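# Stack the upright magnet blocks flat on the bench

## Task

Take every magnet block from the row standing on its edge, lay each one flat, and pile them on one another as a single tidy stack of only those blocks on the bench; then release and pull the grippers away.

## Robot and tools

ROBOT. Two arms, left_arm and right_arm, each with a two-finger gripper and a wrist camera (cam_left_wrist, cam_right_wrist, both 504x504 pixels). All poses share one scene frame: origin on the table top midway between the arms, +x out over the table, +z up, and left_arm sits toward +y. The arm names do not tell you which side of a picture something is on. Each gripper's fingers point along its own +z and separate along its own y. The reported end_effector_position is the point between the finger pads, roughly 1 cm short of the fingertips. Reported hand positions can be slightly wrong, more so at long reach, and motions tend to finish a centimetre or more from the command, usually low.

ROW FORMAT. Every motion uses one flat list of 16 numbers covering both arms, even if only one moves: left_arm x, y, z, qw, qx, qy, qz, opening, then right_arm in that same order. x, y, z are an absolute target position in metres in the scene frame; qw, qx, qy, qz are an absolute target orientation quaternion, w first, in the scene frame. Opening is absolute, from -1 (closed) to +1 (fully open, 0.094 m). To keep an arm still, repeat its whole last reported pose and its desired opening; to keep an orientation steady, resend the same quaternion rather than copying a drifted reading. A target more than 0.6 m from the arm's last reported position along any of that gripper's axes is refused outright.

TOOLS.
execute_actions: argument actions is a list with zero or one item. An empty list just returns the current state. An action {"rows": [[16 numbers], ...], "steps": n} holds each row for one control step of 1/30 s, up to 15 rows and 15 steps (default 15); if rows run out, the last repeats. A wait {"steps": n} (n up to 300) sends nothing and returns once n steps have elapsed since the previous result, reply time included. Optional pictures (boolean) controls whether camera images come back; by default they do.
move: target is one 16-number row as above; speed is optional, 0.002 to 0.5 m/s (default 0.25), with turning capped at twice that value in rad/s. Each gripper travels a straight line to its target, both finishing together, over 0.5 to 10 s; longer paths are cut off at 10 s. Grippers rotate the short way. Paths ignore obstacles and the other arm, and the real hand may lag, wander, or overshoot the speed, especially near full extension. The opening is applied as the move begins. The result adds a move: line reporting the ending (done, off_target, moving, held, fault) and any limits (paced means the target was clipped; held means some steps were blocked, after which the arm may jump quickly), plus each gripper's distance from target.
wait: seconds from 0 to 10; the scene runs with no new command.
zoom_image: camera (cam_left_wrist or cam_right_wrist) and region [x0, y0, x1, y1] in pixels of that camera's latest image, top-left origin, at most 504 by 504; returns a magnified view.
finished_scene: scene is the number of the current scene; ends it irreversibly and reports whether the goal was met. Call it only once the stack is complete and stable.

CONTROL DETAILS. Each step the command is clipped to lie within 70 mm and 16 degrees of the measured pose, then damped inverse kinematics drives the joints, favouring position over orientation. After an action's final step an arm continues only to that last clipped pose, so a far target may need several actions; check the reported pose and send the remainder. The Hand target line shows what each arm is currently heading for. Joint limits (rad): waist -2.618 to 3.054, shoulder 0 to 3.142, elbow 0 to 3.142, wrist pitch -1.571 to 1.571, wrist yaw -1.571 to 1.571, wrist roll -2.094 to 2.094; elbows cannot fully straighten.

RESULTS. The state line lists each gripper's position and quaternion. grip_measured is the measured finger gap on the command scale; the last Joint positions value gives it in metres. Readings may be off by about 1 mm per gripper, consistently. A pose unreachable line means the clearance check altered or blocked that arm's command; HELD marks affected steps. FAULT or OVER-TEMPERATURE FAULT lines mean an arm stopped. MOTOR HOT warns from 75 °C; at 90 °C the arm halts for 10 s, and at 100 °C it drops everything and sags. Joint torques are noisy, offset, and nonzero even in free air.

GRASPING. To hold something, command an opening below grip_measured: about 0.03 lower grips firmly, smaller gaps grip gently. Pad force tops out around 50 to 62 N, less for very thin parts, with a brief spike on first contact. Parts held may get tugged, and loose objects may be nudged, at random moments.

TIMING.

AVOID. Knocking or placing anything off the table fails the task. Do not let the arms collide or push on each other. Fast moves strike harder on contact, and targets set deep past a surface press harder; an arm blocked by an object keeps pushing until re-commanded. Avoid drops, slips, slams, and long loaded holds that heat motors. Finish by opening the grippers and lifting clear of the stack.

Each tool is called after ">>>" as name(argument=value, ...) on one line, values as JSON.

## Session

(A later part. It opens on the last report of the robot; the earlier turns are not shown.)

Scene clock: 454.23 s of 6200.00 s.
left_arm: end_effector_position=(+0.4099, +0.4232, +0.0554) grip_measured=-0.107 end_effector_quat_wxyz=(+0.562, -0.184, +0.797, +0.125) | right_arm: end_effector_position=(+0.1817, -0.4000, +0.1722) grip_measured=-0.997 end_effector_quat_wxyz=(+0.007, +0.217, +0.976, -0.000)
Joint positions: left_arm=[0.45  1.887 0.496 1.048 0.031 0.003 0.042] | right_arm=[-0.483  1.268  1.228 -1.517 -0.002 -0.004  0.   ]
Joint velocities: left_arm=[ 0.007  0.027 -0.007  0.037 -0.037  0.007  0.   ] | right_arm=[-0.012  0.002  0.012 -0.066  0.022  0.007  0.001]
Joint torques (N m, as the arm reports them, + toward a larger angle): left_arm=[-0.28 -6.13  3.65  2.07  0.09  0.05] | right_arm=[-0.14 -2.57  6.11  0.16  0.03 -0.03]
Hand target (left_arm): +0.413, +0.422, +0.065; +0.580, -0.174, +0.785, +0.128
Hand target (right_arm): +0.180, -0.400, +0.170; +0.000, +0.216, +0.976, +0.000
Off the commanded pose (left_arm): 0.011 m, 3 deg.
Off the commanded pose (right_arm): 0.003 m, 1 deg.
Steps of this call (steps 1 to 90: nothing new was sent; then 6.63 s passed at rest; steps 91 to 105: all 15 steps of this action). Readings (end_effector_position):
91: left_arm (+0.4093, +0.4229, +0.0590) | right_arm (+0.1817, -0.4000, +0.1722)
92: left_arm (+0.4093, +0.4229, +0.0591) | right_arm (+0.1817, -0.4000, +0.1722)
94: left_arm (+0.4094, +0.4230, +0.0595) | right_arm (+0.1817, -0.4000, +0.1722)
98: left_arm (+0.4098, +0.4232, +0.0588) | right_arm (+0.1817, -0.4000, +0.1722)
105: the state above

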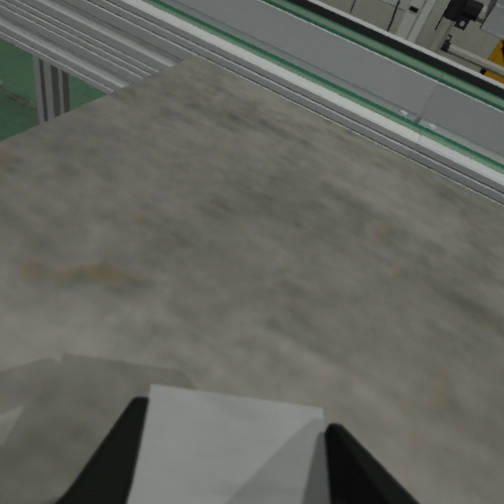

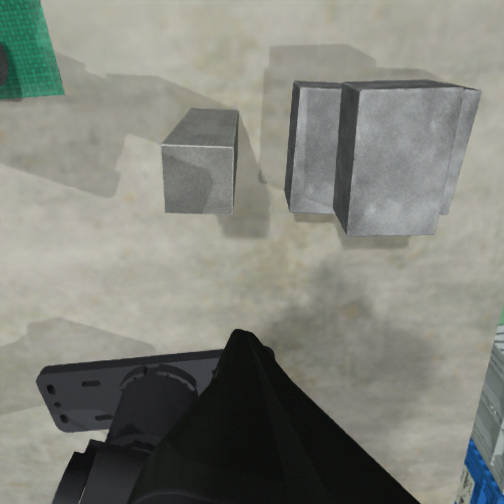

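>>> execute_actions(actions=[{"rows": [[0.4125,0.4218,0.0655,0.5807,-0.1739,0.7848,0.1287,-0.14,0.18,-0.40,0.17,0,0.2164,0.9763,0,-1.0],[0.412,0.4215,0.0655,0.5807,-0.1739,0.7848,0.1287,-0.14,0.18,-0.40,0.17,0,0.2164,0.9763,0,-1.0],[0.4115,0.4213,0.0653,0.5807,-0.1739,0.7848,0.1287,-0.14,0.18,-0.40,0.17,0,0.2164,0.9763,0,-1.0],[0.411,0.421,0.065,0.5807,-0.1739,0.7848,0.1287,-0.14,0.18,-0.40,0.17,0,0.2164,0.9763,0,-1.0],[0.4105,0.4208,0.0647,0.5807,-0.1739,0.7848,0.1287,-0.14,0.18,-0.40,0.17,0,0.2164,0.9763,0,-1.0],[0.410,0.4206,0.0644,0.5807,-0.1739,0.7848,0.1287,-0.14,0.18,-0.40,0.17,0,0.2164,0.9763,0,-1.0],[0.410,0.4206,0.064,0.5807,-0.1739,0.7848,0.1287,-0.14,0.18,-0.40,0.17,0,0.2164,0.9763,0,-1.0],[0.410,0.4206,0.0636,0.5807,-0.1739,0.7848,0.1287,-0.14,0.18,-0.40,0.17,0,0.2164,0.9763,0,-1.0],[0.410,0.4206,0.0632,0.5807,-0.1739,0.7848,0.1287,-0.14,0.18,-0.40,0.17,0,0.2164,0.9763,0,-1.0],[0.410,0.4206,0.0628,0.5807,-0.1739,0.7848,0.1287,-0.14,0.18,-0.40,0.17,0,0.2164,0.9763,0,-1.0],[0.410,0.4206,0.0624,0.5807,-0.1739,0.7848,0.1287,-0.14,0.18,-0.40,0.17,0,0.2164,0.9763,0,-1.0],[0.410,0.4206,0.062,0.5807,-0.1739,0.7848,0.1287,-0.14,0.18,-0.40,0.17,0,0.2164,0.9763,0,-1.0]], "steps": 15}], pictures=false)

Scene clock: 463.50 s of 6200.00 s.
left_arm: end_effector_position=(+0.4076, +0.4220, +0.0552) grip_measured=-0.107 end_effector_quat_wxyz=(+0.566, -0.183, +0.794, +0.126) | right_arm: end_effector_position=(+0.1817, -0.4000, +0.1722) grip_measured=-0.997 end_effector_quat_wxyz=(+0.007, +0.217, +0.976, -0.000)
Joint positions: left_arm=[0.45  1.894 0.48  1.081 0.031 0.003 0.042] | right_arm=[-0.483  1.268  1.228 -1.517 -0.002 -0.004  0.   ]
Joint velocities: left_arm=[-0.002  0.007 -0.007  0.022  0.022 -0.051  0.001] | right_arm=[-0.007 -0.012  0.002 -0.022  0.051 -0.081 -0.   ]
Joint torques (N m, as the arm reports them, + toward a larger angle): left_arm=[-0.31 -5.87  3.53  1.96  0.07  0.05] | right_arm=[-0.18 -2.54  6.14  0.16  0.02 -0.01]
Hand target (left_arm): +0.410, +0.421, +0.062; +0.580, -0.174, +0.785, +0.128
Hand target (right_arm): +0.180, -0.400, +0.170; +0.000, +0.216, +0.976, +0.000
Off the commanded pose (left_arm): 0.007 m, 2 deg.
Off the commanded pose (right_arm): 0.003 m, 1 deg.
Steps of this call (steps 1 to 90: nothing new was sent; then 5.77 s passed at rest; steps 91 to 105: all 15 steps of this action). Readings (end_effector_position):
91: left_arm (+0.4100, +0.4233, +0.0555) | right_arm (+0.1817, -0.4000, +0.1722)
92: left_arm (+0.4100, +0.4233, +0.0555) | right_arm (+0.1817, -0.4000, +0.1722)
94: left_arm (+0.4093, +0.4229, +0.0553) | right_arm (+0.1817, -0.4000, +0.1722)
98: left_arm (+0.4077, +0.4221, +0.0552) | right_arm (+0.1817, -0.4000, +0.1722)
105: the state above

>>> execute_actions(actions=[{"rows": [[0.410,0.4206,0.063,0.5807,-0.1739,0.7848,0.1287,-0.12,0.18,-0.40,0.17,0,0.2164,0.9763,0,-1.0],[0.410,0.4206,0.063,0.5807,-0.1739,0.7848,0.1287,-0.10,0.18,-0.40,0.17,0,0.2164,0.9763,0,-1.0],[0.410,0.4206,0.063,0.5807,-0.1739,0.7848,0.1287,-0.08,0.18,-0.40,0.17,0,0.2164,0.9763,0,-1.0],[0.410,0.4206,0.063,0.5807,-0.1739,0.7848,0.1287,-0.05,0.18,-0.40,0.17,0,0.2164,0.9763,0,-1.0],[0.410,0.4206,0.063,0.5807,-0.1739,0.7848,0.1287,0.0,0.18,-0.40,0.17,0,0.2164,0.9763,0,-1.0],[0.410,0.4206,0.063,0.5807,-0.1739,0.7848,0.1287,0.05,0.18,-0.40,0.17,0,0.2164,0.9763,0,-1.0],[0.410,0.4206,0.063,0.5807,-0.1739,0.7848,0.1287,0.10,0.18,-0.40,0.17,0,0.2164,0.9763,0,-1.0],[0.410,0.4206,0.063,0.5807,-0.1739,0.7848,0.1287,0.15,0.18,-0.40,0.17,0,0.2164,0.9763,0,-1.0],[0.410,0.4206,0.064,0.5807,-0.1739,0.7848,0.1287,0.2,0.18,-0.40,0.17,0,0.2164,0.9763,0,-1.0],[0.402,0.4169,0.067,0.5807,-0.1739,0.7848,0.1287,0.2,0.18,-0.40,0.17,0,0.2164,0.9763,0,-1.0],[0.392,0.4122,0.071,0.5807,-0.1739,0.7848,0.1287,0.2,0.18,-0.40,0.17,0,0.2164,0.9763,0,-1.0],[0.380,0.4066,0.077,0.5807,-0.1739,0.7848,0.1287,0.2,0.18,-0.40,0.17,0,0.2164,0.9763,0,-1.0],[0.368,0.401,0.084,0.5807,-0.1739,0.7848,0.1287,0.2,0.18,-0.40,0.17,0,0.2164,0.9763,0,-1.0],[0.356,0.3954,0.092,0.5807,-0.1739,0.7848,0.1287,0.2,0.18,-0.40,0.17,0,0.2164,0.9763,0,-1.0],[0.344,0.3898,0.10,0.5807,-0.1739,0.7848,0.1287,0.2,0.18,-0.40,0.17,0,0.2164,0.9763,0,-1.0]], "steps": 15}])

Scene clock: 475.37 s of 6200.00 s.
left_arm: end_effector_position=(+0.3694, +0.4016, +0.0664) grip_measured=+0.198 end_effector_quat_wxyz=(+0.565, -0.182, +0.795, +0.125) | right_arm: end_effector_position=(+0.1817, -0.4000, +0.1722) grip_measured=-0.997 end_effector_quat_wxyz=(+0.007, +0.217, +0.976, -0.000)
Joint positions: left_arm=[0.45  1.714 0.314 1.063 0.034 0.004 0.056] | right_arm=[-0.483  1.268  1.228 -1.517 -0.002 -0.004  0.   ]
Joint velocities: left_arm=[-0.002 -1.907 -1.277 -0.388 -0.022  0.037 -0.001] | right_arm=[ 0.012  0.017 -0.002 -0.037 -0.051  0.022  0.001]
Joint torques (N m, as the arm reports them, + toward a larger angle): left_arm=[ 0.7  -7.17  4.63  2.01  0.1   0.05] | right_arm=[-0.11 -2.58  6.14  0.15  0.03 -0.01]
Hand target (left_arm): +0.354, +0.394, +0.090; +0.585, -0.173, +0.781, +0.130
Hand target (right_arm): +0.180, -0.400, +0.170; +0.000, +0.216, +0.976, +0.000
Off the commanded pose (left_arm): 0.044 m, 2 deg.
Off the commanded pose (right_arm): 0.003 m, 1 deg.
Steps of this call (steps 1 to 90: nothing new was sent; then 8.37 s passed at rest; steps 91 to 105: all 15 steps of this action). Readings (end_effector_position):
91: left_arm (+0.4077, +0.4221, +0.0553) | right_arm (+0.1817, -0.4000, +0.1722)
92: left_arm (+0.4077, +0.4221, +0.0553) | right_arm (+0.1817, -0.4000, +0.1722)
94: left_arm (+0.4078, +0.4221, +0.0554) | right_arm (+0.1817, -0.4000, +0.1722)
98: left_arm (+0.4080, +0.4222, +0.0560) | right_arm (+0.1817, -0.4000, +0.1722)
105: the state above

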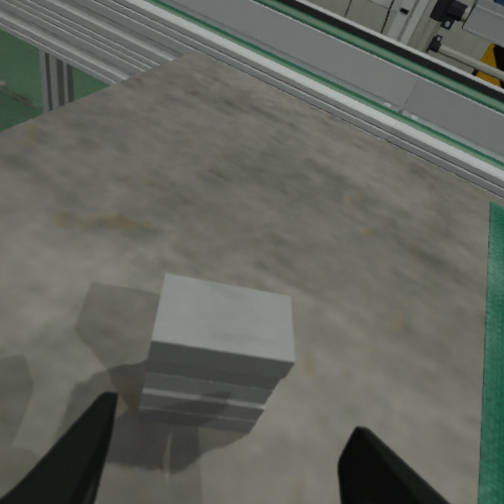

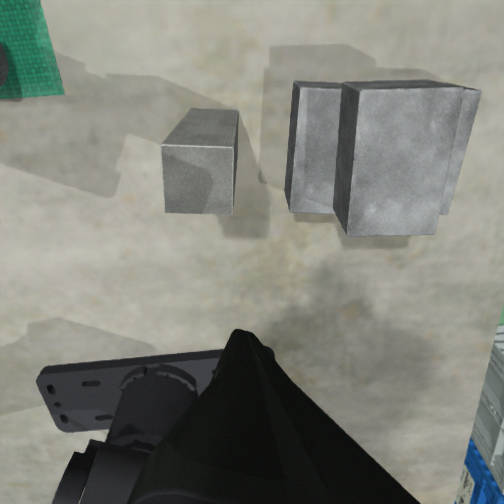

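>>> move(target=[0.414,0.417,0.12,0,0.5373,0.8434,0,0.3,0.18,-0.40,0.17,0,0.2164,0.9763,0,-1.0], speed=0.35)

Scene clock: 492.43 s of 6200.00 s.
left_arm: end_effector_position=(+0.4073, +0.4178, +0.1130) grip_measured=+0.298 end_effector_quat_wxyz=(-0.011, +0.532, +0.847, -0.002) | right_arm: end_effector_position=(+0.1817, -0.4000, +0.1722) grip_measured=-0.997 end_effector_quat_wxyz=(+0.007, +0.217, +0.976, -0.000)
Joint positions: left_arm=[ 0.422  2.266  2.185 -1.505 -0.017  1.572  0.061] | right_arm=[-0.483  1.268  1.228 -1.517 -0.002 -0.004  0.   ]
Joint velocities: left_arm=[-0.012 -0.002  0.017 -0.095 -0.007 -0.022  0.   ] | right_arm=[-0.002 -0.002 -0.002  0.022 -0.051 -0.037  0.001]
Joint torques (N m, as the arm reports them, + toward a larger angle): left_arm=[ -0.89 -11.01   8.37   0.09  -0.03   0.03] | right_arm=[-0.2  -2.57  6.17  0.17  0.04 -0.02]
Hand target (left_arm): +0.411, +0.415, +0.122; -0.007, +0.538, +0.843, +0.005
Hand target (right_arm): +0.180, -0.400, +0.170; +0.000, +0.216, +0.976, +0.000
Off the commanded pose (left_arm): 0.010 m, 2 deg.
Off the commanded pose (right_arm): 0.003 m, 1 deg.
After step 90, 10.50 s passed at rest.
move: done

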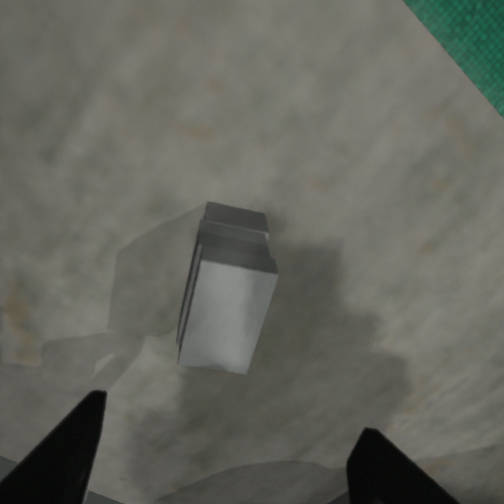

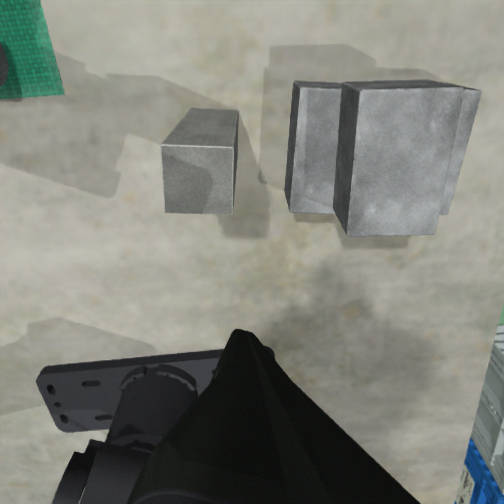

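>>> zoom_image(camera="cam_left_wrist", region=[150, 190, 310, 390])

Region (150, 190, 310, 390) of cam_left_wrist's 504x504 image, scaled by 2.520, with more detail than that image has; it fills the left 403 columns of this view, and the rest is white.

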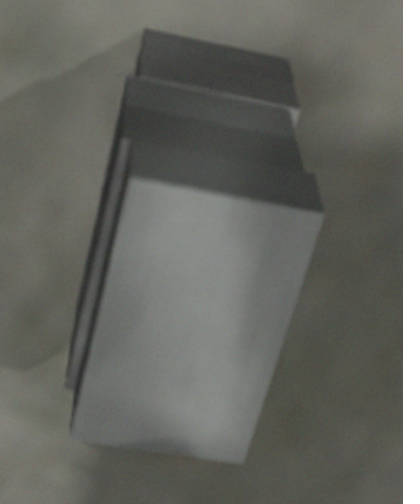

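>>> move(target=[0.4105,0.4205,0.019,0,0.5373,0.8434,0,0.3,0.18,-0.40,0.17,0,0.2164,0.9763,0,-1.0], speed=0.15)

Scene clock: 532.90 s of 6200.00 s.
left_arm: end_effector_position=(+0.4073, +0.4179, +0.0138) grip_measured=+0.298 end_effector_quat_wxyz=(-0.014, +0.538, +0.843, -0.006) | right_arm: end_effector_position=(+0.1817, -0.4000, +0.1722) grip_measured=-0.997 end_effector_quat_wxyz=(+0.007, +0.217, +0.976, -0.000)
Joint positions: left_arm=[ 0.422  2.293  1.834 -1.138 -0.017  1.588  0.061] | right_arm=[-0.483  1.268  1.228 -1.517 -0.002 -0.004  0.   ]
Joint velocities: left_arm=[-0.017 -0.012 -0.002  0.022  0.007 -0.051 -0.   ] | right_arm=[ 0.017 -0.012 -0.012  0.037 -0.007  0.037  0.001]
Joint torques (N m, as the arm reports them, + toward a larger angle): left_arm=[  0.74 -11.84   5.66   0.31   0.14   0.05] | right_arm=[-0.27 -2.64  6.23  0.14  0.05 -0.01]
Hand target (left_arm): +0.411, +0.421, +0.019; -0.000, +0.537, +0.843, -0.000
Hand target (right_arm): +0.180, -0.400, +0.170; +0.000, +0.216, +0.976, +0.000
Off the commanded pose (left_arm): 0.007 m, 2 deg.
Off the commanded pose (right_arm): 0.003 m, 1 deg.
After step 90, 36.20 s passed at rest.
move: done

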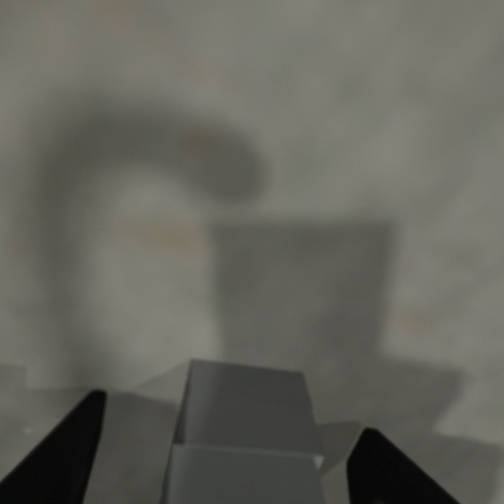

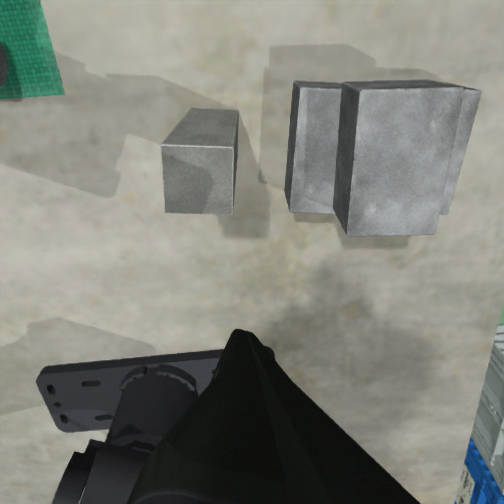

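>>> execute_actions(actions=[{"rows": [[0.4105,0.4205,0.019,0,0.5373,0.8434,0,0.25,0.18,-0.40,0.17,0,0.2164,0.9763,0,-1.0],[0.4105,0.4205,0.019,0,0.5373,0.8434,0,0.19,0.18,-0.40,0.17,0,0.2164,0.9763,0,-1.0],[0.4105,0.4205,0.019,0,0.5373,0.8434,0,0.13,0.18,-0.40,0.17,0,0.2164,0.9763,0,-1.0],[0.4105,0.4205,0.019,0,0.5373,0.8434,0,0.07,0.18,-0.40,0.17,0,0.2164,0.9763,0,-1.0],[0.4105,0.4205,0.019,0,0.5373,0.8434,0,0.01,0.18,-0.40,0.17,0,0.2164,0.9763,0,-1.0],[0.4105,0.4205,0.019,0,0.5373,0.8434,0,-0.05,0.18,-0.40,0.17,0,0.2164,0.9763,0,-1.0],[0.4105,0.4205,0.019,0,0.5373,0.8434,0,-0.11,0.18,-0.40,0.17,0,0.2164,0.9763,0,-1.0],[0.4105,0.4205,0.019,0,0.5373,0.8434,0,-0.17,0.18,-0.40,0.17,0,0.2164,0.9763,0,-1.0],[0.4105,0.4205,0.019,0,0.5373,0.8434,0,-0.22,0.18,-0.40,0.17,0,0.2164,0.9763,0,-1.0],[0.4105,0.4205,0.019,0,0.5373,0.8434,0,-0.26,0.18,-0.40,0.17,0,0.2164,0.9763,0,-1.0],[0.4105,0.4205,0.019,0,0.5373,0.8434,0,-0.29,0.18,-0.40,0.17,0,0.2164,0.9763,0,-1.0],[0.4105,0.4205,0.019,0,0.5373,0.8434,0,-0.32,0.18,-0.40,0.17,0,0.2164,0.9763,0,-1.0],[0.4105,0.4205,0.019,0,0.5373,0.8434,0,-0.34,0.18,-0.40,0.17,0,0.2164,0.9763,0,-1.0],[0.4105,0.4205,0.019,0,0.5373,0.8434,0,-0.36,0.18,-0.40,0.17,0,0.2164,0.9763,0,-1.0],[0.4105,0.4205,0.019,0,0.5373,0.8434,0,-0.37,0.18,-0.40,0.17,0,0.2164,0.9763,0,-1.0]], "steps": 15}], pictures=false)

>>> execute_actions(actions=[{"rows": [[0.4105,0.4205,0.019,0,0.5373,0.8434,0,-0.38,0.18,-0.40,0.17,0,0.2164,0.9763,0,-1.0],[0.4105,0.4205,0.019,0,0.5373,0.8434,0,-0.39,0.18,-0.40,0.17,0,0.2164,0.9763,0,-1.0],[0.4105,0.4205,0.019,0,0.5373,0.8434,0,-0.40,0.18,-0.40,0.17,0,0.2164,0.9763,0,-1.0],[0.4105,0.4205,0.019,0,0.5373,0.8434,0,-0.41,0.18,-0.40,0.17,0,0.2164,0.9763,0,-1.0],[0.4105,0.4205,0.019,0,0.5373,0.8434,0,-0.42,0.18,-0.40,0.17,0,0.2164,0.9763,0,-1.0],[0.4105,0.4205,0.019,0,0.5373,0.8434,0,-0.43,0.18,-0.40,0.17,0,0.2164,0.9763,0,-1.0],[0.4105,0.4205,0.019,0,0.5373,0.8434,0,-0.44,0.18,-0.40,0.17,0,0.2164,0.9763,0,-1.0],[0.4105,0.4205,0.019,0,0.5373,0.8434,0,-0.45,0.18,-0.40,0.17,0,0.2164,0.9763,0,-1.0],[0.4105,0.4205,0.019,0,0.5373,0.8434,0,-0.46,0.18,-0.40,0.17,0,0.2164,0.9763,0,-1.0],[0.4105,0.4205,0.019,0,0.5373,0.8434,0,-0.47,0.18,-0.40,0.17,0,0.2164,0.9763,0,-1.0],[0.4105,0.4205,0.019,0,0.5373,0.8434,0,-0.48,0.18,-0.40,0.17,0,0.2164,0.9763,0,-1.0],[0.4105,0.4205,0.019,0,0.5373,0.8434,0,-0.49,0.18,-0.40,0.17,0,0.2164,0.9763,0,-1.0],[0.4105,0.4205,0.019,0,0.5373,0.8434,0,-0.50,0.18,-0.40,0.17,0,0.2164,0.9763,0,-1.0],[0.4105,0.4205,0.019,0,0.5373,0.8434,0,-0.51,0.18,-0.40,0.17,0,0.2164,0.9763,0,-1.0],[0.4105,0.4205,0.019,0,0.5373,0.8434,0,-0.52,0.18,-0.40,0.17,0,0.2164,0.9763,0,-1.0]], "steps": 15}])

Scene clock: 551.93 s of 6200.00 s.
left_arm: end_effector_position=(+0.4079, +0.4182, +0.0138) grip_measured=-0.363 end_effector_quat_wxyz=(-0.013, +0.538, +0.843, -0.005) | right_arm: end_effector_position=(+0.1817, -0.4000, +0.1722) grip_measured=-0.997 end_effector_quat_wxyz=(+0.007, +0.217, +0.976, -0.000)
Joint positions: left_arm=[ 0.422  2.293  1.834 -1.135 -0.017  1.588  0.03 ] | right_arm=[-0.483  1.268  1.228 -1.517 -0.002 -0.004  0.   ]
Joint velocities: left_arm=[ 0.002  0.012 -0.007  0.051  0.022  0.051 -0.011] | right_arm=[ 0.007  0.012 -0.002 -0.022 -0.007 -0.095 -0.001]
Joint torques (N m, as the arm reports them, + toward a larger angle): left_arm=[  0.72 -11.96   5.57   0.29   0.15   0.05] | right_arm=[-0.23 -2.53  6.08  0.16  0.03 -0.03]
Hand target (left_arm): +0.410, +0.421, +0.019; -0.000, +0.537, +0.844, -0.000
Hand target (right_arm): +0.180, -0.400, +0.170; +0.000, +0.216, +0.976, +0.000
Off the commanded pose (left_arm): 0.006 m, 2 deg.
Off the commanded pose (right_arm): 0.003 m, 1 deg.
Steps of this call (steps 1 to 90: nothing new was sent; then 15.53 s passed at rest; steps 91 to 105: all 15 steps of this action). Readings (end_effector_position):
91: left_arm (+0.4077, +0.4181, +0.0138) | right_arm (+0.1817, -0.4000, +0.1722)
92: left_arm (+0.4077, +0.4181, +0.0138) | right_arm (+0.1817, -0.4000, +0.1722)
94: left_arm (+0.4077, +0.4181, +0.0138) | right_arm (+0.1817, -0.4000, +0.1722)
98: left_arm (+0.4078, +0.4182, +0.0138) | right_arm (+0.1817, -0.4000, +0.1722)
105: the state above

Scene clock: 552.43 s of 6200.00 s.
left_arm: end_effector_position=(+0.4085, +0.4185, +0.0138) grip_measured=-0.473 end_effector_quat_wxyz=(-0.013, +0.538, +0.843, -0.004) | right_arm: end_effector_position=(+0.1817, -0.4000, +0.1722) grip_measured=-0.997 end_effector_quat_wxyz=(+0.007, +0.217, +0.976, -0.000)
Joint positions: left_arm=[ 0.422  2.293  1.834 -1.132 -0.017  1.588  0.025] | right_arm=[-0.483  1.268  1.228 -1.517 -0.002 -0.004  0.   ]
Joint velocities: left_arm=[ 0.007 -0.017 -0.017  0.007 -0.037 -0.007 -0.001] | right_arm=[-0.002 -0.017  0.002 -0.022 -0.022  0.007 -0.   ]
Joint torques (N m, as the arm reports them, + toward a larger angle): left_arm=[  0.75 -12.     5.57   0.29   0.13   0.05] | right_arm=[-0.14 -2.58  6.13  0.16  0.01 -0.02]
Hand target (left_arm): +0.410, +0.420, +0.019; -0.000, +0.537, +0.843, -0.000
Hand target (right_arm): +0.180, -0.400, +0.170; +0.000, +0.216, +0.976, +0.000
Off the commanded pose (left_arm): 0.006 m, 2 deg.
Off the commanded pose (right_arm): 0.003 m, 1 deg.
Steps of this call (steps 1 to 15: all 15 steps of this action). Readings (end_effector_position):
1: left_arm (+0.4082, +0.4183, +0.0138) | right_arm (+0.1817, -0.4000, +0.1722)
2: left_arm (+0.4083, +0.4184, +0.0138) | right_arm (+0.1817, -0.4000, +0.1722)
4: left_arm (+0.4088, +0.4186, +0.0138) | right_arm (+0.1817, -0.4000, +0.1722)
8: left_arm (+0.4086, +0.4186, +0.0138) | right_arm (+0.1817, -0.4000, +0.1722)
15: the state above

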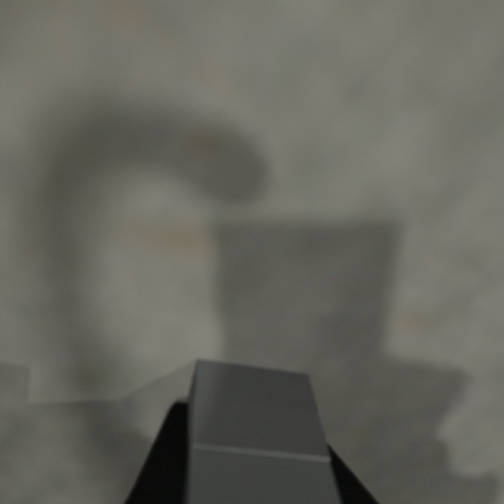

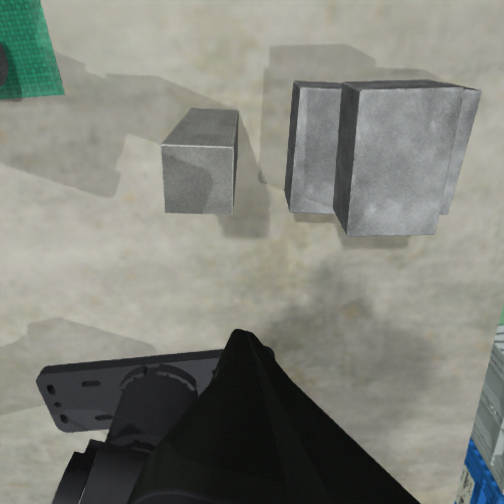

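>>> execute_actions(actions=[{"rows": [[0.4105,0.4205,0.019,0,0.5373,0.8434,0,-0.49,0.18,-0.40,0.17,0,0.2164,0.9763,0,-1.0],[0.4105,0.4205,0.019,0,0.5373,0.8434,0,-0.46,0.18,-0.40,0.17,0,0.2164,0.9763,0,-1.0],[0.4105,0.4205,0.019,0,0.5373,0.8434,0,-0.42,0.18,-0.40,0.17,0,0.2164,0.9763,0,-1.0],[0.4105,0.4205,0.019,0,0.5373,0.8434,0,-0.36,0.18,-0.40,0.17,0,0.2164,0.9763,0,-1.0],[0.4105,0.4205,0.019,0,0.5373,0.8434,0,-0.28,0.18,-0.40,0.17,0,0.2164,0.9763,0,-1.0],[0.4105,0.4205,0.020,0,0.5373,0.8434,0,-0.2,0.18,-0.40,0.17,0,0.2164,0.9763,0,-1.0],[0.4105,0.4205,0.023,0,0.5373,0.8434,0,-0.2,0.18,-0.40,0.17,0,0.2164,0.9763,0,-1.0],[0.4105,0.4205,0.026,0,0.5373,0.8434,0,-0.2,0.18,-0.40,0.17,0,0.2164,0.9763,0,-1.0],[0.4105,0.4205,0.029,0,0.5373,0.8434,0,-0.2,0.18,-0.40,0.17,0,0.2164,0.9763,0,-1.0],[0.4105,0.4205,0.032,0,0.5373,0.8434,0,-0.2,0.18,-0.40,0.17,0,0.2164,0.9763,0,-1.0],[0.4105,0.4205,0.035,0,0.5373,0.8434,0,-0.2,0.18,-0.40,0.17,0,0.2164,0.9763,0,-1.0],[0.4105,0.4205,0.038,0,0.5373,0.8434,0,-0.2,0.18,-0.40,0.17,0,0.2164,0.9763,0,-1.0],[0.4105,0.4205,0.041,0,0.5373,0.8434,0,-0.2,0.18,-0.40,0.17,0,0.2164,0.9763,0,-1.0],[0.4105,0.4205,0.044,0,0.5373,0.8434,0,-0.2,0.18,-0.40,0.17,0,0.2164,0.9763,0,-1.0],[0.4105,0.4205,0.047,0,0.5373,0.8434,0,-0.2,0.18,-0.40,0.17,0,0.2164,0.9763,0,-1.0]], "steps": 15}], pictures=false)

>>> execute_actions(actions=[{"rows": [[0.4105,0.4205,0.048,0,0.5373,0.8434,0,-0.2,0.18,-0.40,0.17,0,0.2164,0.9763,0,-1.0]], "steps": 12}])

Scene clock: 565.40 s of 6200.00 s.
left_arm: end_effector_position=(+0.4054, +0.4169, +0.0188) grip_measured=-0.202 end_effector_quat_wxyz=(-0.017, +0.539, +0.842, -0.012) | right_arm: end_effector_position=(+0.1817, -0.4000, +0.1722) grip_measured=-0.997 end_effector_quat_wxyz=(+0.007, +0.217, +0.976, -0.000)
Joint positions: left_arm=[ 0.422  2.293  1.854 -1.17  -0.017  1.588  0.037] | right_arm=[-0.483  1.268  1.228 -1.517 -0.002 -0.004  0.   ]
Joint velocities: left_arm=[-0.007  0.007  0.247 -0.256 -0.066  0.022 -0.   ] | right_arm=[-0.017 -0.002 -0.007 -0.007 -0.007 -0.022  0.   ]
Joint torques (N m, as the arm reports them, + toward a larger angle): left_arm=[  0.71 -14.07   8.37   0.07   0.16   0.02] | right_arm=[-0.19 -2.54  6.15  0.16  0.04 -0.04]
Hand target (left_arm): +0.410, +0.420, +0.046; +0.001, +0.537, +0.843, +0.001
Hand target (right_arm): +0.180, -0.400, +0.170; +0.000, +0.216, +0.976, +0.000
Off the commanded pose (left_arm): 0.029 m, 2 deg.
Off the commanded pose (right_arm): 0.003 m, 1 deg.
Steps of this call (steps 1 to 90: nothing new was sent; then 9.47 s passed at rest; steps 91 to 105: all 15 steps of this action). Readings (end_effector_position):
91: left_arm (+0.4085, +0.4185, +0.0138) | right_arm (+0.1817, -0.4000, +0.1722)
92: left_arm (+0.4085, +0.4185, +0.0138) | right_arm (+0.1817, -0.4000, +0.1722)
94: left_arm (+0.4086, +0.4185, +0.0138) | right_arm (+0.1817, -0.4000, +0.1722)
98: left_arm (+0.4086, +0.4185, +0.0138) | right_arm (+0.1817, -0.4000, +0.1722)
105: the state above

Scene clock: 565.80 s of 6200.00 s.
left_arm: end_effector_position=(+0.4049, +0.4167, +0.0256) grip_measured=-0.202 end_effector_quat_wxyz=(-0.019, +0.539, +0.842, -0.015) | right_arm: end_effector_position=(+0.1817, -0.4000, +0.1722) grip_measured=-0.997 end_effector_quat_wxyz=(+0.007, +0.217, +0.976, -0.000)
Joint positions: left_arm=[ 0.422  2.293  1.881 -1.205 -0.017  1.588  0.037] | right_arm=[-0.483  1.268  1.228 -1.517 -0.002 -0.004  0.   ]
Joint velocities: left_arm=[ 0.002 -0.002 -0.007 -0.051  0.022  0.007  0.   ] | right_arm=[-0.022 -0.012  0.002 -0.081  0.037  0.007  0.   ]
Joint torques (N m, as the arm reports them, + toward a larger angle): left_arm=[  0.73 -13.74   8.16   0.03   0.15   0.05] | right_arm=[-0.24 -2.51  6.11  0.17  0.02 -0.03]
Hand target (left_arm): +0.410, +0.420, +0.048; +0.000, +0.537, +0.843, +0.000
Hand target (right_arm): +0.180, -0.400, +0.170; +0.000, +0.216, +0.976, +0.000
Off the commanded pose (left_arm): 0.023 m, 3 deg.
Off the commanded pose (right_arm): 0.003 m, 1 deg.
Steps of this call (steps 1 to 12: all 12 steps of this action). Readings (end_effector_position):
1: left_arm (+0.4060, +0.4172, +0.0208) | right_arm (+0.1817, -0.4000, +0.1722)
2: left_arm (+0.4067, +0.4176, +0.0226) | right_arm (+0.1817, -0.4000, +0.1722)
4: left_arm (+0.4077, +0.4180, +0.0248) | right_arm (+0.1817, -0.4000, +0.1722)
8: left_arm (+0.4062, +0.4173, +0.0255) | right_arm (+0.1817, -0.4000, +0.1722)
12: the state above

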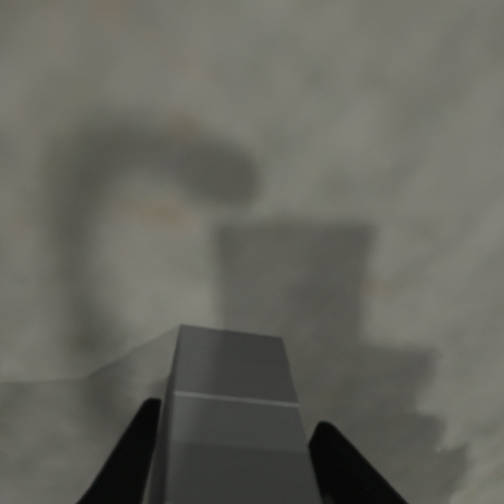

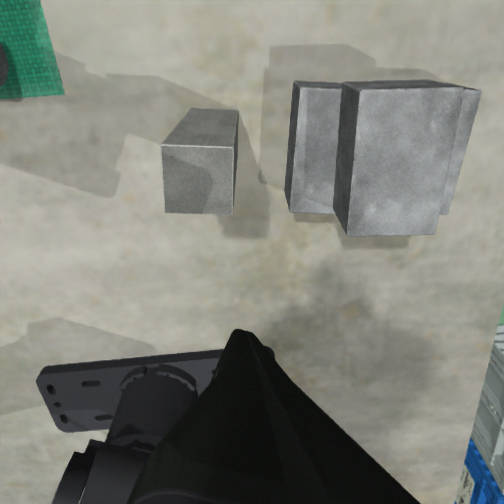

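>>> execute_actions(actions=[{"rows": [[0.411,0.4207,0.050,0,0.5373,0.8434,0,-0.14,0.18,-0.40,0.17,0,0.2164,0.9763,0,-1.0],[0.412,0.4212,0.052,0,0.5373,0.8434,0,-0.07,0.18,-0.40,0.17,0,0.2164,0.9763,0,-1.0],[0.413,0.4217,0.054,0,0.5373,0.8434,0,0.0,0.18,-0.40,0.17,0,0.2164,0.9763,0,-1.0],[0.414,0.4222,0.056,0,0.5373,0.8434,0,0.0,0.18,-0.40,0.17,0,0.2164,0.9763,0,-1.0],[0.414,0.4222,0.058,0,0.5373,0.8434,0,0.0,0.18,-0.40,0.17,0,0.2164,0.9763,0,-1.0],[0.414,0.4222,0.060,0,0.5373,0.8434,0,0.0,0.18,-0.40,0.17,0,0.2164,0.9763,0,-1.0],[0.414,0.4222,0.062,0,0.5373,0.8434,0,0.0,0.18,-0.40,0.17,0,0.2164,0.9763,0,-1.0],[0.414,0.4222,0.064,0,0.5373,0.8434,0,0.0,0.18,-0.40,0.17,0,0.2164,0.9763,0,-1.0]], "steps": 15}], pictures=false)

Scene clock: 576.47 s of 6200.00 s.
left_arm: end_effector_position=(+0.4117, +0.4200, +0.0469) grip_measured=-0.002 end_effector_quat_wxyz=(-0.014, +0.539, +0.842, -0.007) | right_arm: end_effector_position=(+0.1817, -0.4000, +0.1722) grip_measured=-0.997 end_effector_quat_wxyz=(+0.007, +0.217, +0.976, -0.000)
Joint positions: left_arm=[ 0.422  2.293  1.967 -1.271 -0.017  1.588  0.047] | right_arm=[-0.483  1.268  1.228 -1.517 -0.002 -0.004  0.   ]
Joint velocities: left_arm=[-0.007  0.007 -0.002 -0.095  0.051  0.037 -0.002] | right_arm=[ 0.002  0.007 -0.007 -0.007  0.007  0.022  0.001]
Joint torques (N m, as the arm reports them, + toward a larger angle): left_arm=[  0.76 -12.83   8.22   0.07   0.15   0.04] | right_arm=[-0.08 -2.59  6.13  0.18  0.02 -0.03]
Hand target (left_arm): +0.414, +0.422, +0.064; +0.000, +0.537, +0.843, +0.000
Hand target (right_arm): +0.180, -0.400, +0.170; +0.000, +0.216, +0.976, +0.000
Off the commanded pose (left_arm): 0.017 m, 2 deg.
Off the commanded pose (right_arm): 0.003 m, 1 deg.
Steps of this call (steps 1 to 90: nothing new was sent; then 7.17 s passed at rest; steps 91 to 105: all 15 steps of this action). Readings (end_effector_position):
91: left_arm (+0.4041, +0.4163, +0.0258) | right_arm (+0.1817, -0.4000, +0.1722)
92: left_arm (+0.4042, +0.4164, +0.0268) | right_arm (+0.1817, -0.4000, +0.1722)
94: left_arm (+0.4057, +0.4171, +0.0309) | right_arm (+0.1817, -0.4000, +0.1722)
98: left_arm (+0.4123, +0.4203, +0.0421) | right_arm (+0.1817, -0.4000, +0.1722)
105: the state above

>>> execute_actions(actions=[{"rows": [[0.4138,0.4221,0.062,0,0.5373,0.8434,0,0.0,0.18,-0.40,0.17,0,0.2164,0.9763,0,-1.0],[0.4136,0.422,0.060,0,0.5373,0.8434,0,0.0,0.18,-0.40,0.17,0,0.2164,0.9763,0,-1.0],[0.4134,0.4219,0.058,0,0.5373,0.8434,0,0.0,0.18,-0.40,0.17,0,0.2164,0.9763,0,-1.0],[0.4132,0.4218,0.056,0,0.5373,0.8434,0,-0.03,0.18,-0.40,0.17,0,0.2164,0.9763,0,-1.0],[0.413,0.4217,0.054,0,0.5373,0.8434,0,-0.06,0.18,-0.40,0.17,0,0.2164,0.9763,0,-1.0],[0.4128,0.4216,0.052,0,0.5373,0.8434,0,-0.09,0.18,-0.40,0.17,0,0.2164,0.9763,0,-1.0],[0.4126,0.4215,0.050,0,0.5373,0.8434,0,-0.12,0.18,-0.40,0.17,0,0.2164,0.9763,0,-1.0],[0.4124,0.4214,0.048,0,0.5373,0.8434,0,-0.15,0.18,-0.40,0.17,0,0.2164,0.9763,0,-1.0],[0.4122,0.4213,0.047,0,0.5373,0.8434,0,-0.15,0.18,-0.40,0.17,0,0.2164,0.9763,0,-1.0],[0.412,0.4212,0.046,0,0.5373,0.8434,0,-0.15,0.18,-0.40,0.17,0,0.2164,0.9763,0,-1.0],[0.4118,0.4211,0.045,0,0.5373,0.8434,0,-0.15,0.18,-0.40,0.17,0,0.2164,0.9763,0,-1.0],[0.4116,0.421,0.044,0,0.5373,0.8434,0,-0.15,0.18,-0.40,0.17,0,0.2164,0.9763,0,-1.0],[0.4114,0.4209,0.043,0,0.5373,0.8434,0,-0.15,0.18,-0.40,0.17,0,0.2164,0.9763,0,-1.0],[0.4112,0.4208,0.042,0,0.5373,0.8434,0,-0.15,0.18,-0.40,0.17,0,0.2164,0.9763,0,-1.0],[0.411,0.4207,0.041,0,0.5373,0.8434,0,-0.15,0.18,-0.40,0.17,0,0.2164,0.9763,0,-1.0]], "steps": 15}], pictures=false)

>>> execute_actions(actions=[{"rows": [[0.411,0.4207,0.041,0,0.5373,0.8434,0,-0.18,0.18,-0.40,0.17,0,0.2164,0.9763,0,-1.0],[0.411,0.4207,0.041,0,0.5373,0.8434,0,-0.21,0.18,-0.40,0.17,0,0.2164,0.9763,0,-1.0],[0.411,0.4207,0.041,0,0.5373,0.8434,0,-0.24,0.18,-0.40,0.17,0,0.2164,0.9763,0,-1.0],[0.411,0.4207,0.041,0,0.5373,0.8434,0,-0.26,0.18,-0.40,0.17,0,0.2164,0.9763,0,-1.0],[0.411,0.4207,0.041,0,0.5373,0.8434,0,-0.28,0.18,-0.40,0.17,0,0.2164,0.9763,0,-1.0]], "steps": 12}])

Scene clock: 589.27 s of 6200.00 s.
left_arm: end_effector_position=(+0.4054, +0.4169, +0.0327) grip_measured=-0.148 end_effector_quat_wxyz=(-0.020, +0.539, +0.842, -0.016) | right_arm: end_effector_position=(+0.1817, -0.4000, +0.1722) grip_measured=-0.997 end_effector_quat_wxyz=(+0.007, +0.217, +0.976, -0.000)
Joint positions: left_arm=[ 0.422  2.293  1.909 -1.235 -0.017  1.588  0.04 ] | right_arm=[-0.483  1.268  1.228 -1.517 -0.002 -0.004  0.   ]
Joint velocities: left_arm=[ 0.007  0.002 -0.125  0.051 -0.037 -0.022 -0.   ] | right_arm=[-0.002 -0.002  0.002 -0.022 -0.037 -0.037 -0.   ]
Joint torques (N m, as the arm reports them, + toward a larger angle): left_arm=[  0.67 -12.9    5.54   0.26   0.14   0.02] | right_arm=[-0.17 -2.59  6.17  0.18  0.04 -0.02]
Hand target (left_arm): +0.411, +0.421, +0.041; -0.000, +0.537, +0.843, -0.001
Hand target (right_arm): +0.180, -0.400, +0.170; +0.000, +0.216, +0.976, +0.000
Off the commanded pose (left_arm): 0.011 m, 3 deg.
Off the commanded pose (right_arm): 0.003 m, 1 deg.
Steps of this call (steps 1 to 90: nothing new was sent; then 9.30 s passed at rest; steps 91 to 105: all 15 steps of this action). Readings (end_effector_position):
91: left_arm (+0.4097, +0.4190, +0.0470) | right_arm (+0.1817, -0.4000, +0.1722)
92: left_arm (+0.4097, +0.4190, +0.0470) | right_arm (+0.1817, -0.4000, +0.1722)
94: left_arm (+0.4098, +0.4190, +0.0469) | right_arm (+0.1817, -0.4000, +0.1722)
98: left_arm (+0.4100, +0.4192, +0.0436) | right_arm (+0.1817, -0.4000, +0.1722)
105: the state above

Scene clock: 589.67 s of 6200.00 s.
left_arm: end_effector_position=(+0.4074, +0.4179, +0.0303) grip_measured=-0.278 end_effector_quat_wxyz=(-0.017, +0.539, +0.842, -0.012) | right_arm: end_effector_position=(+0.1817, -0.4000, +0.1722) grip_measured=-0.997 end_effector_quat_wxyz=(+0.007, +0.217, +0.976, -0.000)
Joint positions: left_arm=[ 0.422  2.293  1.9   -1.216 -0.017  1.588  0.034] | right_arm=[-0.483  1.268  1.228 -1.517 -0.002 -0.004  0.   ]
Joint velocities: left_arm=[-0.007  0.007 -0.012  0.051  0.081 -0.022 -0.001] | right_arm=[-0.022  0.017  0.012 -0.051  0.051 -0.081 -0.001]
Joint torques (N m, as the arm reports them, + toward a larger angle): left_arm=[  0.72 -13.15   5.6    0.26   0.14   0.02] | right_arm=[-0.18 -2.59  6.11  0.17  0.04 -0.02]
Hand target (left_arm): +0.411, +0.421, +0.041; -0.000, +0.537, +0.843, -0.000
Hand target (right_arm): +0.180, -0.400, +0.170; +0.000, +0.216, +0.976, +0.000
Off the commanded pose (left_arm): 0.012 m, 2 deg.
Off the commanded pose (right_arm): 0.003 m, 1 deg.
Steps of this call (steps 1 to 12: all 12 steps of this action). Readings (end_effector_position):
1: left_arm (+0.4052, +0.4168, +0.0317) | right_arm (+0.1817, -0.4000, +0.1722)
2: left_arm (+0.4052, +0.4168, +0.0310) | right_arm (+0.1817, -0.4000, +0.1722)
4: left_arm (+0.4054, +0.4169, +0.0304) | right_arm (+0.1817, -0.4000, +0.1722)
8: left_arm (+0.4068, +0.4176, +0.0303) | right_arm (+0.1817, -0.4000, +0.1722)
12: the state above

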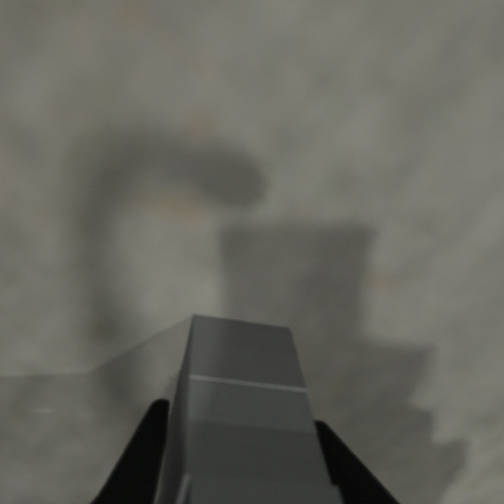

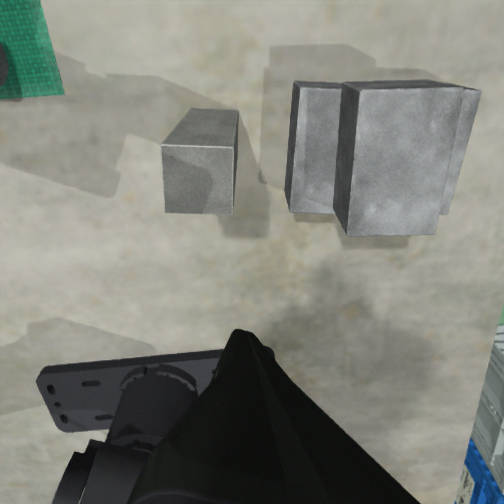

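>>> execute_actions(actions=[{"rows": [[0.4125,0.4214,0.041,0,0.5373,0.8434,0,-0.30,0.18,-0.40,0.17,0,0.2164,0.9763,0,-1.0],[0.4125,0.4214,0.041,0,0.5373,0.8434,0,-0.32,0.18,-0.40,0.17,0,0.2164,0.9763,0,-1.0],[0.4125,0.4214,0.041,0,0.5373,0.8434,0,-0.34,0.18,-0.40,0.17,0,0.2164,0.9763,0,-1.0],[0.4125,0.4214,0.041,0,0.5373,0.8434,0,-0.36,0.18,-0.40,0.17,0,0.2164,0.9763,0,-1.0],[0.4125,0.4214,0.041,0,0.5373,0.8434,0,-0.375,0.18,-0.40,0.17,0,0.2164,0.9763,0,-1.0],[0.4125,0.4214,0.041,0,0.5373,0.8434,0,-0.39,0.18,-0.40,0.17,0,0.2164,0.9763,0,-1.0],[0.4125,0.4214,0.041,0,0.5373,0.8434,0,-0.405,0.18,-0.40,0.17,0,0.2164,0.9763,0,-1.0],[0.4125,0.4214,0.041,0,0.5373,0.8434,0,-0.42,0.18,-0.40,0.17,0,0.2164,0.9763,0,-1.0],[0.4125,0.4214,0.041,0,0.5373,0.8434,0,-0.43,0.18,-0.40,0.17,0,0.2164,0.9763,0,-1.0],[0.4125,0.4214,0.041,0,0.5373,0.8434,0,-0.44,0.18,-0.40,0.17,0,0.2164,0.9763,0,-1.0],[0.4125,0.4214,0.041,0,0.5373,0.8434,0,-0.45,0.18,-0.40,0.17,0,0.2164,0.9763,0,-1.0],[0.4125,0.4214,0.041,0,0.5373,0.8434,0,-0.46,0.18,-0.40,0.17,0,0.2164,0.9763,0,-1.0],[0.4125,0.4214,0.041,0,0.5373,0.8434,0,-0.47,0.18,-0.40,0.17,0,0.2164,0.9763,0,-1.0],[0.4125,0.4214,0.041,0,0.5373,0.8434,0,-0.48,0.18,-0.40,0.17,0,0.2164,0.9763,0,-1.0],[0.4125,0.4214,0.041,0,0.5373,0.8434,0,-0.49,0.18,-0.40,0.17,0,0.2164,0.9763,0,-1.0]], "steps": 15}], pictures=false)

>>> execute_actions(actions=[{"rows": [[0.4125,0.4214,0.041,0,0.5373,0.8434,0,-0.50,0.18,-0.40,0.17,0,0.2164,0.9763,0,-1.0],[0.4125,0.4214,0.041,0,0.5373,0.8434,0,-0.51,0.18,-0.40,0.17,0,0.2164,0.9763,0,-1.0],[0.4125,0.4214,0.041,0,0.5373,0.8434,0,-0.52,0.18,-0.40,0.17,0,0.2164,0.9763,0,-1.0]], "steps": 10}])

Scene clock: 598.23 s of 6200.00 s.
left_arm: end_effector_position=(+0.4085, +0.4184, +0.0302) grip_measured=-0.471 end_effector_quat_wxyz=(-0.016, +0.539, +0.842, -0.009) | right_arm: end_effector_position=(+0.1817, -0.4000, +0.1722) grip_measured=-0.997 end_effector_quat_wxyz=(+0.007, +0.217, +0.976, -0.000)
Joint positions: left_arm=[ 0.422  2.293  1.9   -1.211 -0.017  1.589  0.025] | right_arm=[-0.483  1.268  1.228 -1.517 -0.002 -0.004  0.   ]
Joint velocities: left_arm=[-0.017 -0.022 -0.007  0.037  0.022  0.022 -0.003] | right_arm=[ 0.007 -0.012 -0.012 -0.081  0.037 -0.037  0.   ]
Joint torques (N m, as the arm reports them, + toward a larger angle): left_arm=[  0.73 -12.51   6.47   0.23   0.15   0.04] | right_arm=[-0.17 -2.55  6.18  0.18  0.03 -0.01]
Hand target (left_arm): +0.412, +0.421, +0.041; -0.000, +0.537, +0.843, -0.000
Hand target (right_arm): +0.180, -0.400, +0.170; +0.000, +0.216, +0.976, +0.000
Off the commanded pose (left_arm): 0.012 m, 2 deg.
Off the commanded pose (right_arm): 0.003 m, 1 deg.
Steps of this call (steps 1 to 90: nothing new was sent; then 5.07 s passed at rest; steps 91 to 105: all 15 steps of this action). Readings (end_effector_position):
91: left_arm (+0.4077, +0.4181, +0.0302) | right_arm (+0.1817, -0.4000, +0.1722)
92: left_arm (+0.4077, +0.4181, +0.0302) | right_arm (+0.1817, -0.4000, +0.1722)
94: left_arm (+0.4077, +0.4181, +0.0302) | right_arm (+0.1817, -0.4000, +0.1722)
98: left_arm (+0.4078, +0.4181, +0.0302) | right_arm (+0.1817, -0.4000, +0.1722)
105: the state above

Scene clock: 598.57 s of 6200.00 s.
left_arm: end_effector_position=(+0.4085, +0.4184, +0.0302) grip_measured=-0.473 end_effector_quat_wxyz=(-0.016, +0.539, +0.842, -0.009) | right_arm: end_effector_position=(+0.1817, -0.4000, +0.1722) grip_measured=-0.997 end_effector_quat_wxyz=(+0.007, +0.217, +0.976, -0.000)
Joint positions: left_arm=[ 0.422  2.293  1.9   -1.211 -0.017  1.589  0.025] | right_arm=[-0.483  1.268  1.228 -1.517 -0.002 -0.004  0.   ]
Joint velocities: left_arm=[-0.002  0.017 -0.007 -0.066 -0.022  0.007 -0.001] | right_arm=[-0.017 -0.007 -0.007 -0.007 -0.037 -0.037 -0.   ]
Joint torques (N m, as the arm reports them, + toward a larger angle): left_arm=[  0.79 -12.58   6.5    0.2    0.16   0.03] | right_arm=[-0.07 -2.58  6.19  0.15  0.02 -0.01]
Hand target (left_arm): +0.412, +0.421, +0.041; -0.000, +0.537, +0.843, -0.000
Hand target (right_arm): +0.180, -0.400, +0.170; +0.000, +0.216, +0.976, +0.000
Off the commanded pose (left_arm): 0.012 m, 2 deg.
Off the commanded pose (right_arm): 0.003 m, 1 deg.
Steps of this call (steps 1 to 10: all 10 steps of this action). Readings (end_effector_position):
1: left_arm (+0.4085, +0.4184, +0.0302) | right_arm (+0.1817, -0.4000, +0.1722)
2: left_arm (+0.4085, +0.4184, +0.0302) | right_arm (+0.1817, -0.4000, +0.1722)
4: left_arm (+0.4085, +0.4184, +0.0302) | right_arm (+0.1817, -0.4000, +0.1722)
8: left_arm (+0.4085, +0.4184, +0.0302) | right_arm (+0.1817, -0.4000, +0.1722)
10: the state above

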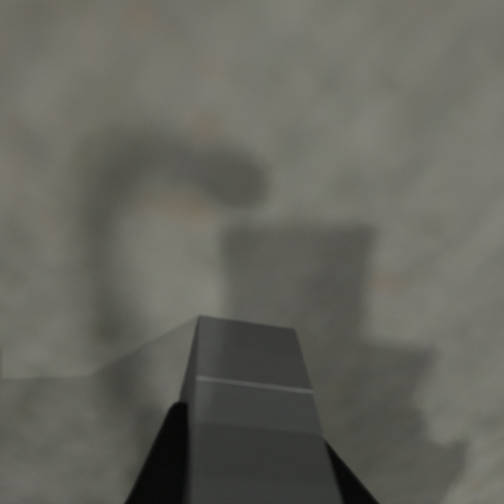

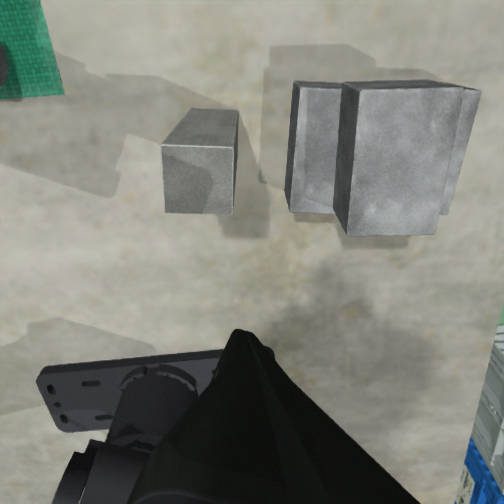

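>>> execute_actions(actions=[{"rows": [[0.4125,0.4214,0.041,0,0.5373,0.8434,0,-0.49,0.18,-0.40,0.17,0,0.2164,0.9763,0,-1.0],[0.4125,0.4214,0.041,0,0.5373,0.8434,0,-0.46,0.18,-0.40,0.17,0,0.2164,0.9763,0,-1.0],[0.4125,0.4214,0.041,0,0.5373,0.8434,0,-0.42,0.18,-0.40,0.17,0,0.2164,0.9763,0,-1.0],[0.4125,0.4214,0.042,0,0.5373,0.8434,0,-0.34,0.18,-0.40,0.17,0,0.2164,0.9763,0,-1.0],[0.4127,0.4215,0.044,0,0.5373,0.8434,0,-0.24,0.18,-0.40,0.17,0,0.2164,0.9763,0,-1.0],[0.4129,0.4216,0.046,0,0.5373,0.8434,0,-0.14,0.18,-0.40,0.17,0,0.2164,0.9763,0,-1.0],[0.4131,0.4217,0.048,0,0.5373,0.8434,0,-0.05,0.18,-0.40,0.17,0,0.2164,0.9763,0,-1.0],[0.4133,0.4218,0.050,0,0.5373,0.8434,0,0.0,0.18,-0.40,0.17,0,0.2164,0.9763,0,-1.0],[0.4135,0.4219,0.052,0,0.5373,0.8434,0,0.0,0.18,-0.40,0.17,0,0.2164,0.9763,0,-1.0],[0.4135,0.4219,0.054,0,0.5373,0.8434,0,0.0,0.18,-0.40,0.17,0,0.2164,0.9763,0,-1.0],[0.4135,0.4219,0.056,0,0.5373,0.8434,0,0.0,0.18,-0.40,0.17,0,0.2164,0.9763,0,-1.0],[0.4135,0.4219,0.058,0,0.5373,0.8434,0,0.0,0.18,-0.40,0.17,0,0.2164,0.9763,0,-1.0],[0.4135,0.4219,0.060,0,0.5373,0.8434,0,0.0,0.18,-0.40,0.17,0,0.2164,0.9763,0,-1.0],[0.4135,0.4219,0.062,0,0.5373,0.8434,0,0.0,0.18,-0.40,0.17,0,0.2164,0.9763,0,-1.0],[0.4135,0.4219,0.063,0,0.5373,0.8434,0,0.0,0.18,-0.40,0.17,0,0.2164,0.9763,0,-1.0]], "steps": 15}], pictures=false)

>>> execute_actions(actions=[{"rows": [[0.4135,0.4219,0.063,0,0.5373,0.8434,0,0.0,0.18,-0.40,0.17,0,0.2164,0.9763,0,-1.0]], "steps": 15}])

Scene clock: 608.83 s of 6200.00 s.
left_arm: end_effector_position=(+0.4110, +0.4196, +0.0410) grip_measured=-0.002 end_effector_quat_wxyz=(-0.014, +0.539, +0.842, -0.007) | right_arm: end_effector_position=(+0.1817, -0.4000, +0.1722) grip_measured=-0.997 end_effector_quat_wxyz=(+0.007, +0.217, +0.976, -0.000)
Joint positions: left_arm=[ 0.422  2.293  1.943 -1.249 -0.017  1.589  0.047] | right_arm=[-0.483  1.268  1.228 -1.517 -0.002 -0.004  0.   ]
Joint velocities: left_arm=[ 0.002  0.007  0.178 -0.095  0.007  0.037  0.   ] | right_arm=[-0.002  0.022  0.012 -0.007  0.022  0.037 -0.001]
Joint torques (N m, as the arm reports them, + toward a larger angle): left_arm=[  0.73 -13.24   8.17   0.04   0.16   0.01] | right_arm=[-0.12 -2.62  6.16  0.16  0.04 -0.02]
Hand target (left_arm): +0.413, +0.422, +0.062; +0.000, +0.537, +0.843, +0.000
Hand target (right_arm): +0.180, -0.400, +0.170; +0.000, +0.216, +0.976, +0.000
Off the commanded pose (left_arm): 0.022 m, 2 deg.
Off the commanded pose (right_arm): 0.003 m, 1 deg.
Steps of this call (steps 1 to 90: nothing new was sent; then 6.77 s passed at rest; steps 91 to 105: all 15 steps of this action). Readings (end_effector_position):
91: left_arm (+0.4085, +0.4184, +0.0302) | right_arm (+0.1817, -0.4000, +0.1722)
92: left_arm (+0.4085, +0.4184, +0.0302) | right_arm (+0.1817, -0.4000, +0.1722)
94: left_arm (+0.4085, +0.4184, +0.0302) | right_arm (+0.1817, -0.4000, +0.1722)
98: left_arm (+0.4081, +0.4182, +0.0306) | right_arm (+0.1817, -0.4000, +0.1722)
105: the state above

Scene clock: 609.33 s of 6200.00 s.
left_arm: end_effector_position=(+0.4089, +0.4186, +0.0448) grip_measured=-0.002 end_effector_quat_wxyz=(-0.017, +0.539, +0.842, -0.012) | right_arm: end_effector_position=(+0.1817, -0.4000, +0.1722) grip_measured=-0.997 end_effector_quat_wxyz=(+0.007, +0.217, +0.976, -0.000)
Joint positions: left_arm=[ 0.422  2.293  1.958 -1.274 -0.017  1.589  0.047] | right_arm=[-0.483  1.268  1.228 -1.517 -0.002 -0.004  0.   ]
Joint velocities: left_arm=[ 0.007  0.017 -0.007  0.022 -0.007 -0.022 -0.001] | right_arm=[ 0.012 -0.002 -0.002  0.037  0.007 -0.037 -0.   ]
Joint torques (N m, as the arm reports them, + toward a larger angle): left_arm=[  0.76 -12.98   8.32   0.02   0.13   0.04] | right_arm=[-0.25 -2.56  6.17  0.16  0.03 -0.01]
Hand target (left_arm): +0.413, +0.422, +0.063; +0.000, +0.537, +0.843, +0.000
Hand target (right_arm): +0.180, -0.400, +0.170; +0.000, +0.216, +0.976, +0.000
Off the commanded pose (left_arm): 0.019 m, 2 deg.
Off the commanded pose (right_arm): 0.003 m, 1 deg.
Steps of this call (steps 1 to 15: all 15 steps of this action). Readings (end_effector_position):
1: left_arm (+0.4114, +0.4199, +0.0425) | right_arm (+0.1817, -0.4000, +0.1722)
2: left_arm (+0.4117, +0.4200, +0.0435) | right_arm (+0.1817, -0.4000, +0.1722)
4: left_arm (+0.4116, +0.4199, +0.0446) | right_arm (+0.1817, -0.4000, +0.1722)
8: left_arm (+0.4099, +0.4191, +0.0447) | right_arm (+0.1817, -0.4000, +0.1722)
15: the state above

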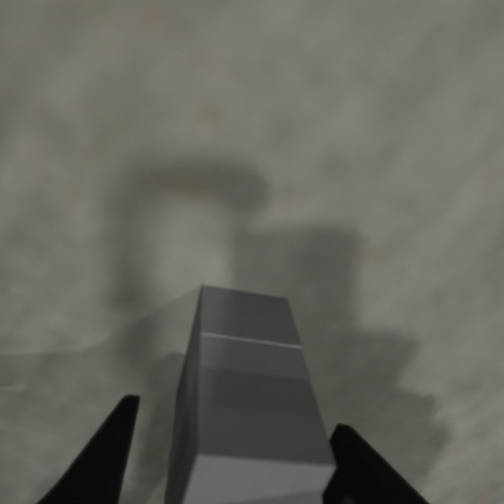

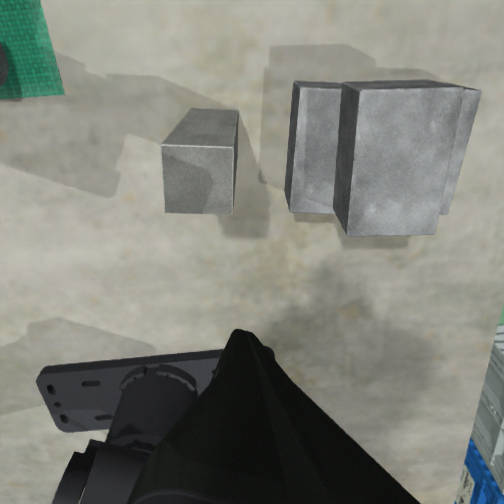

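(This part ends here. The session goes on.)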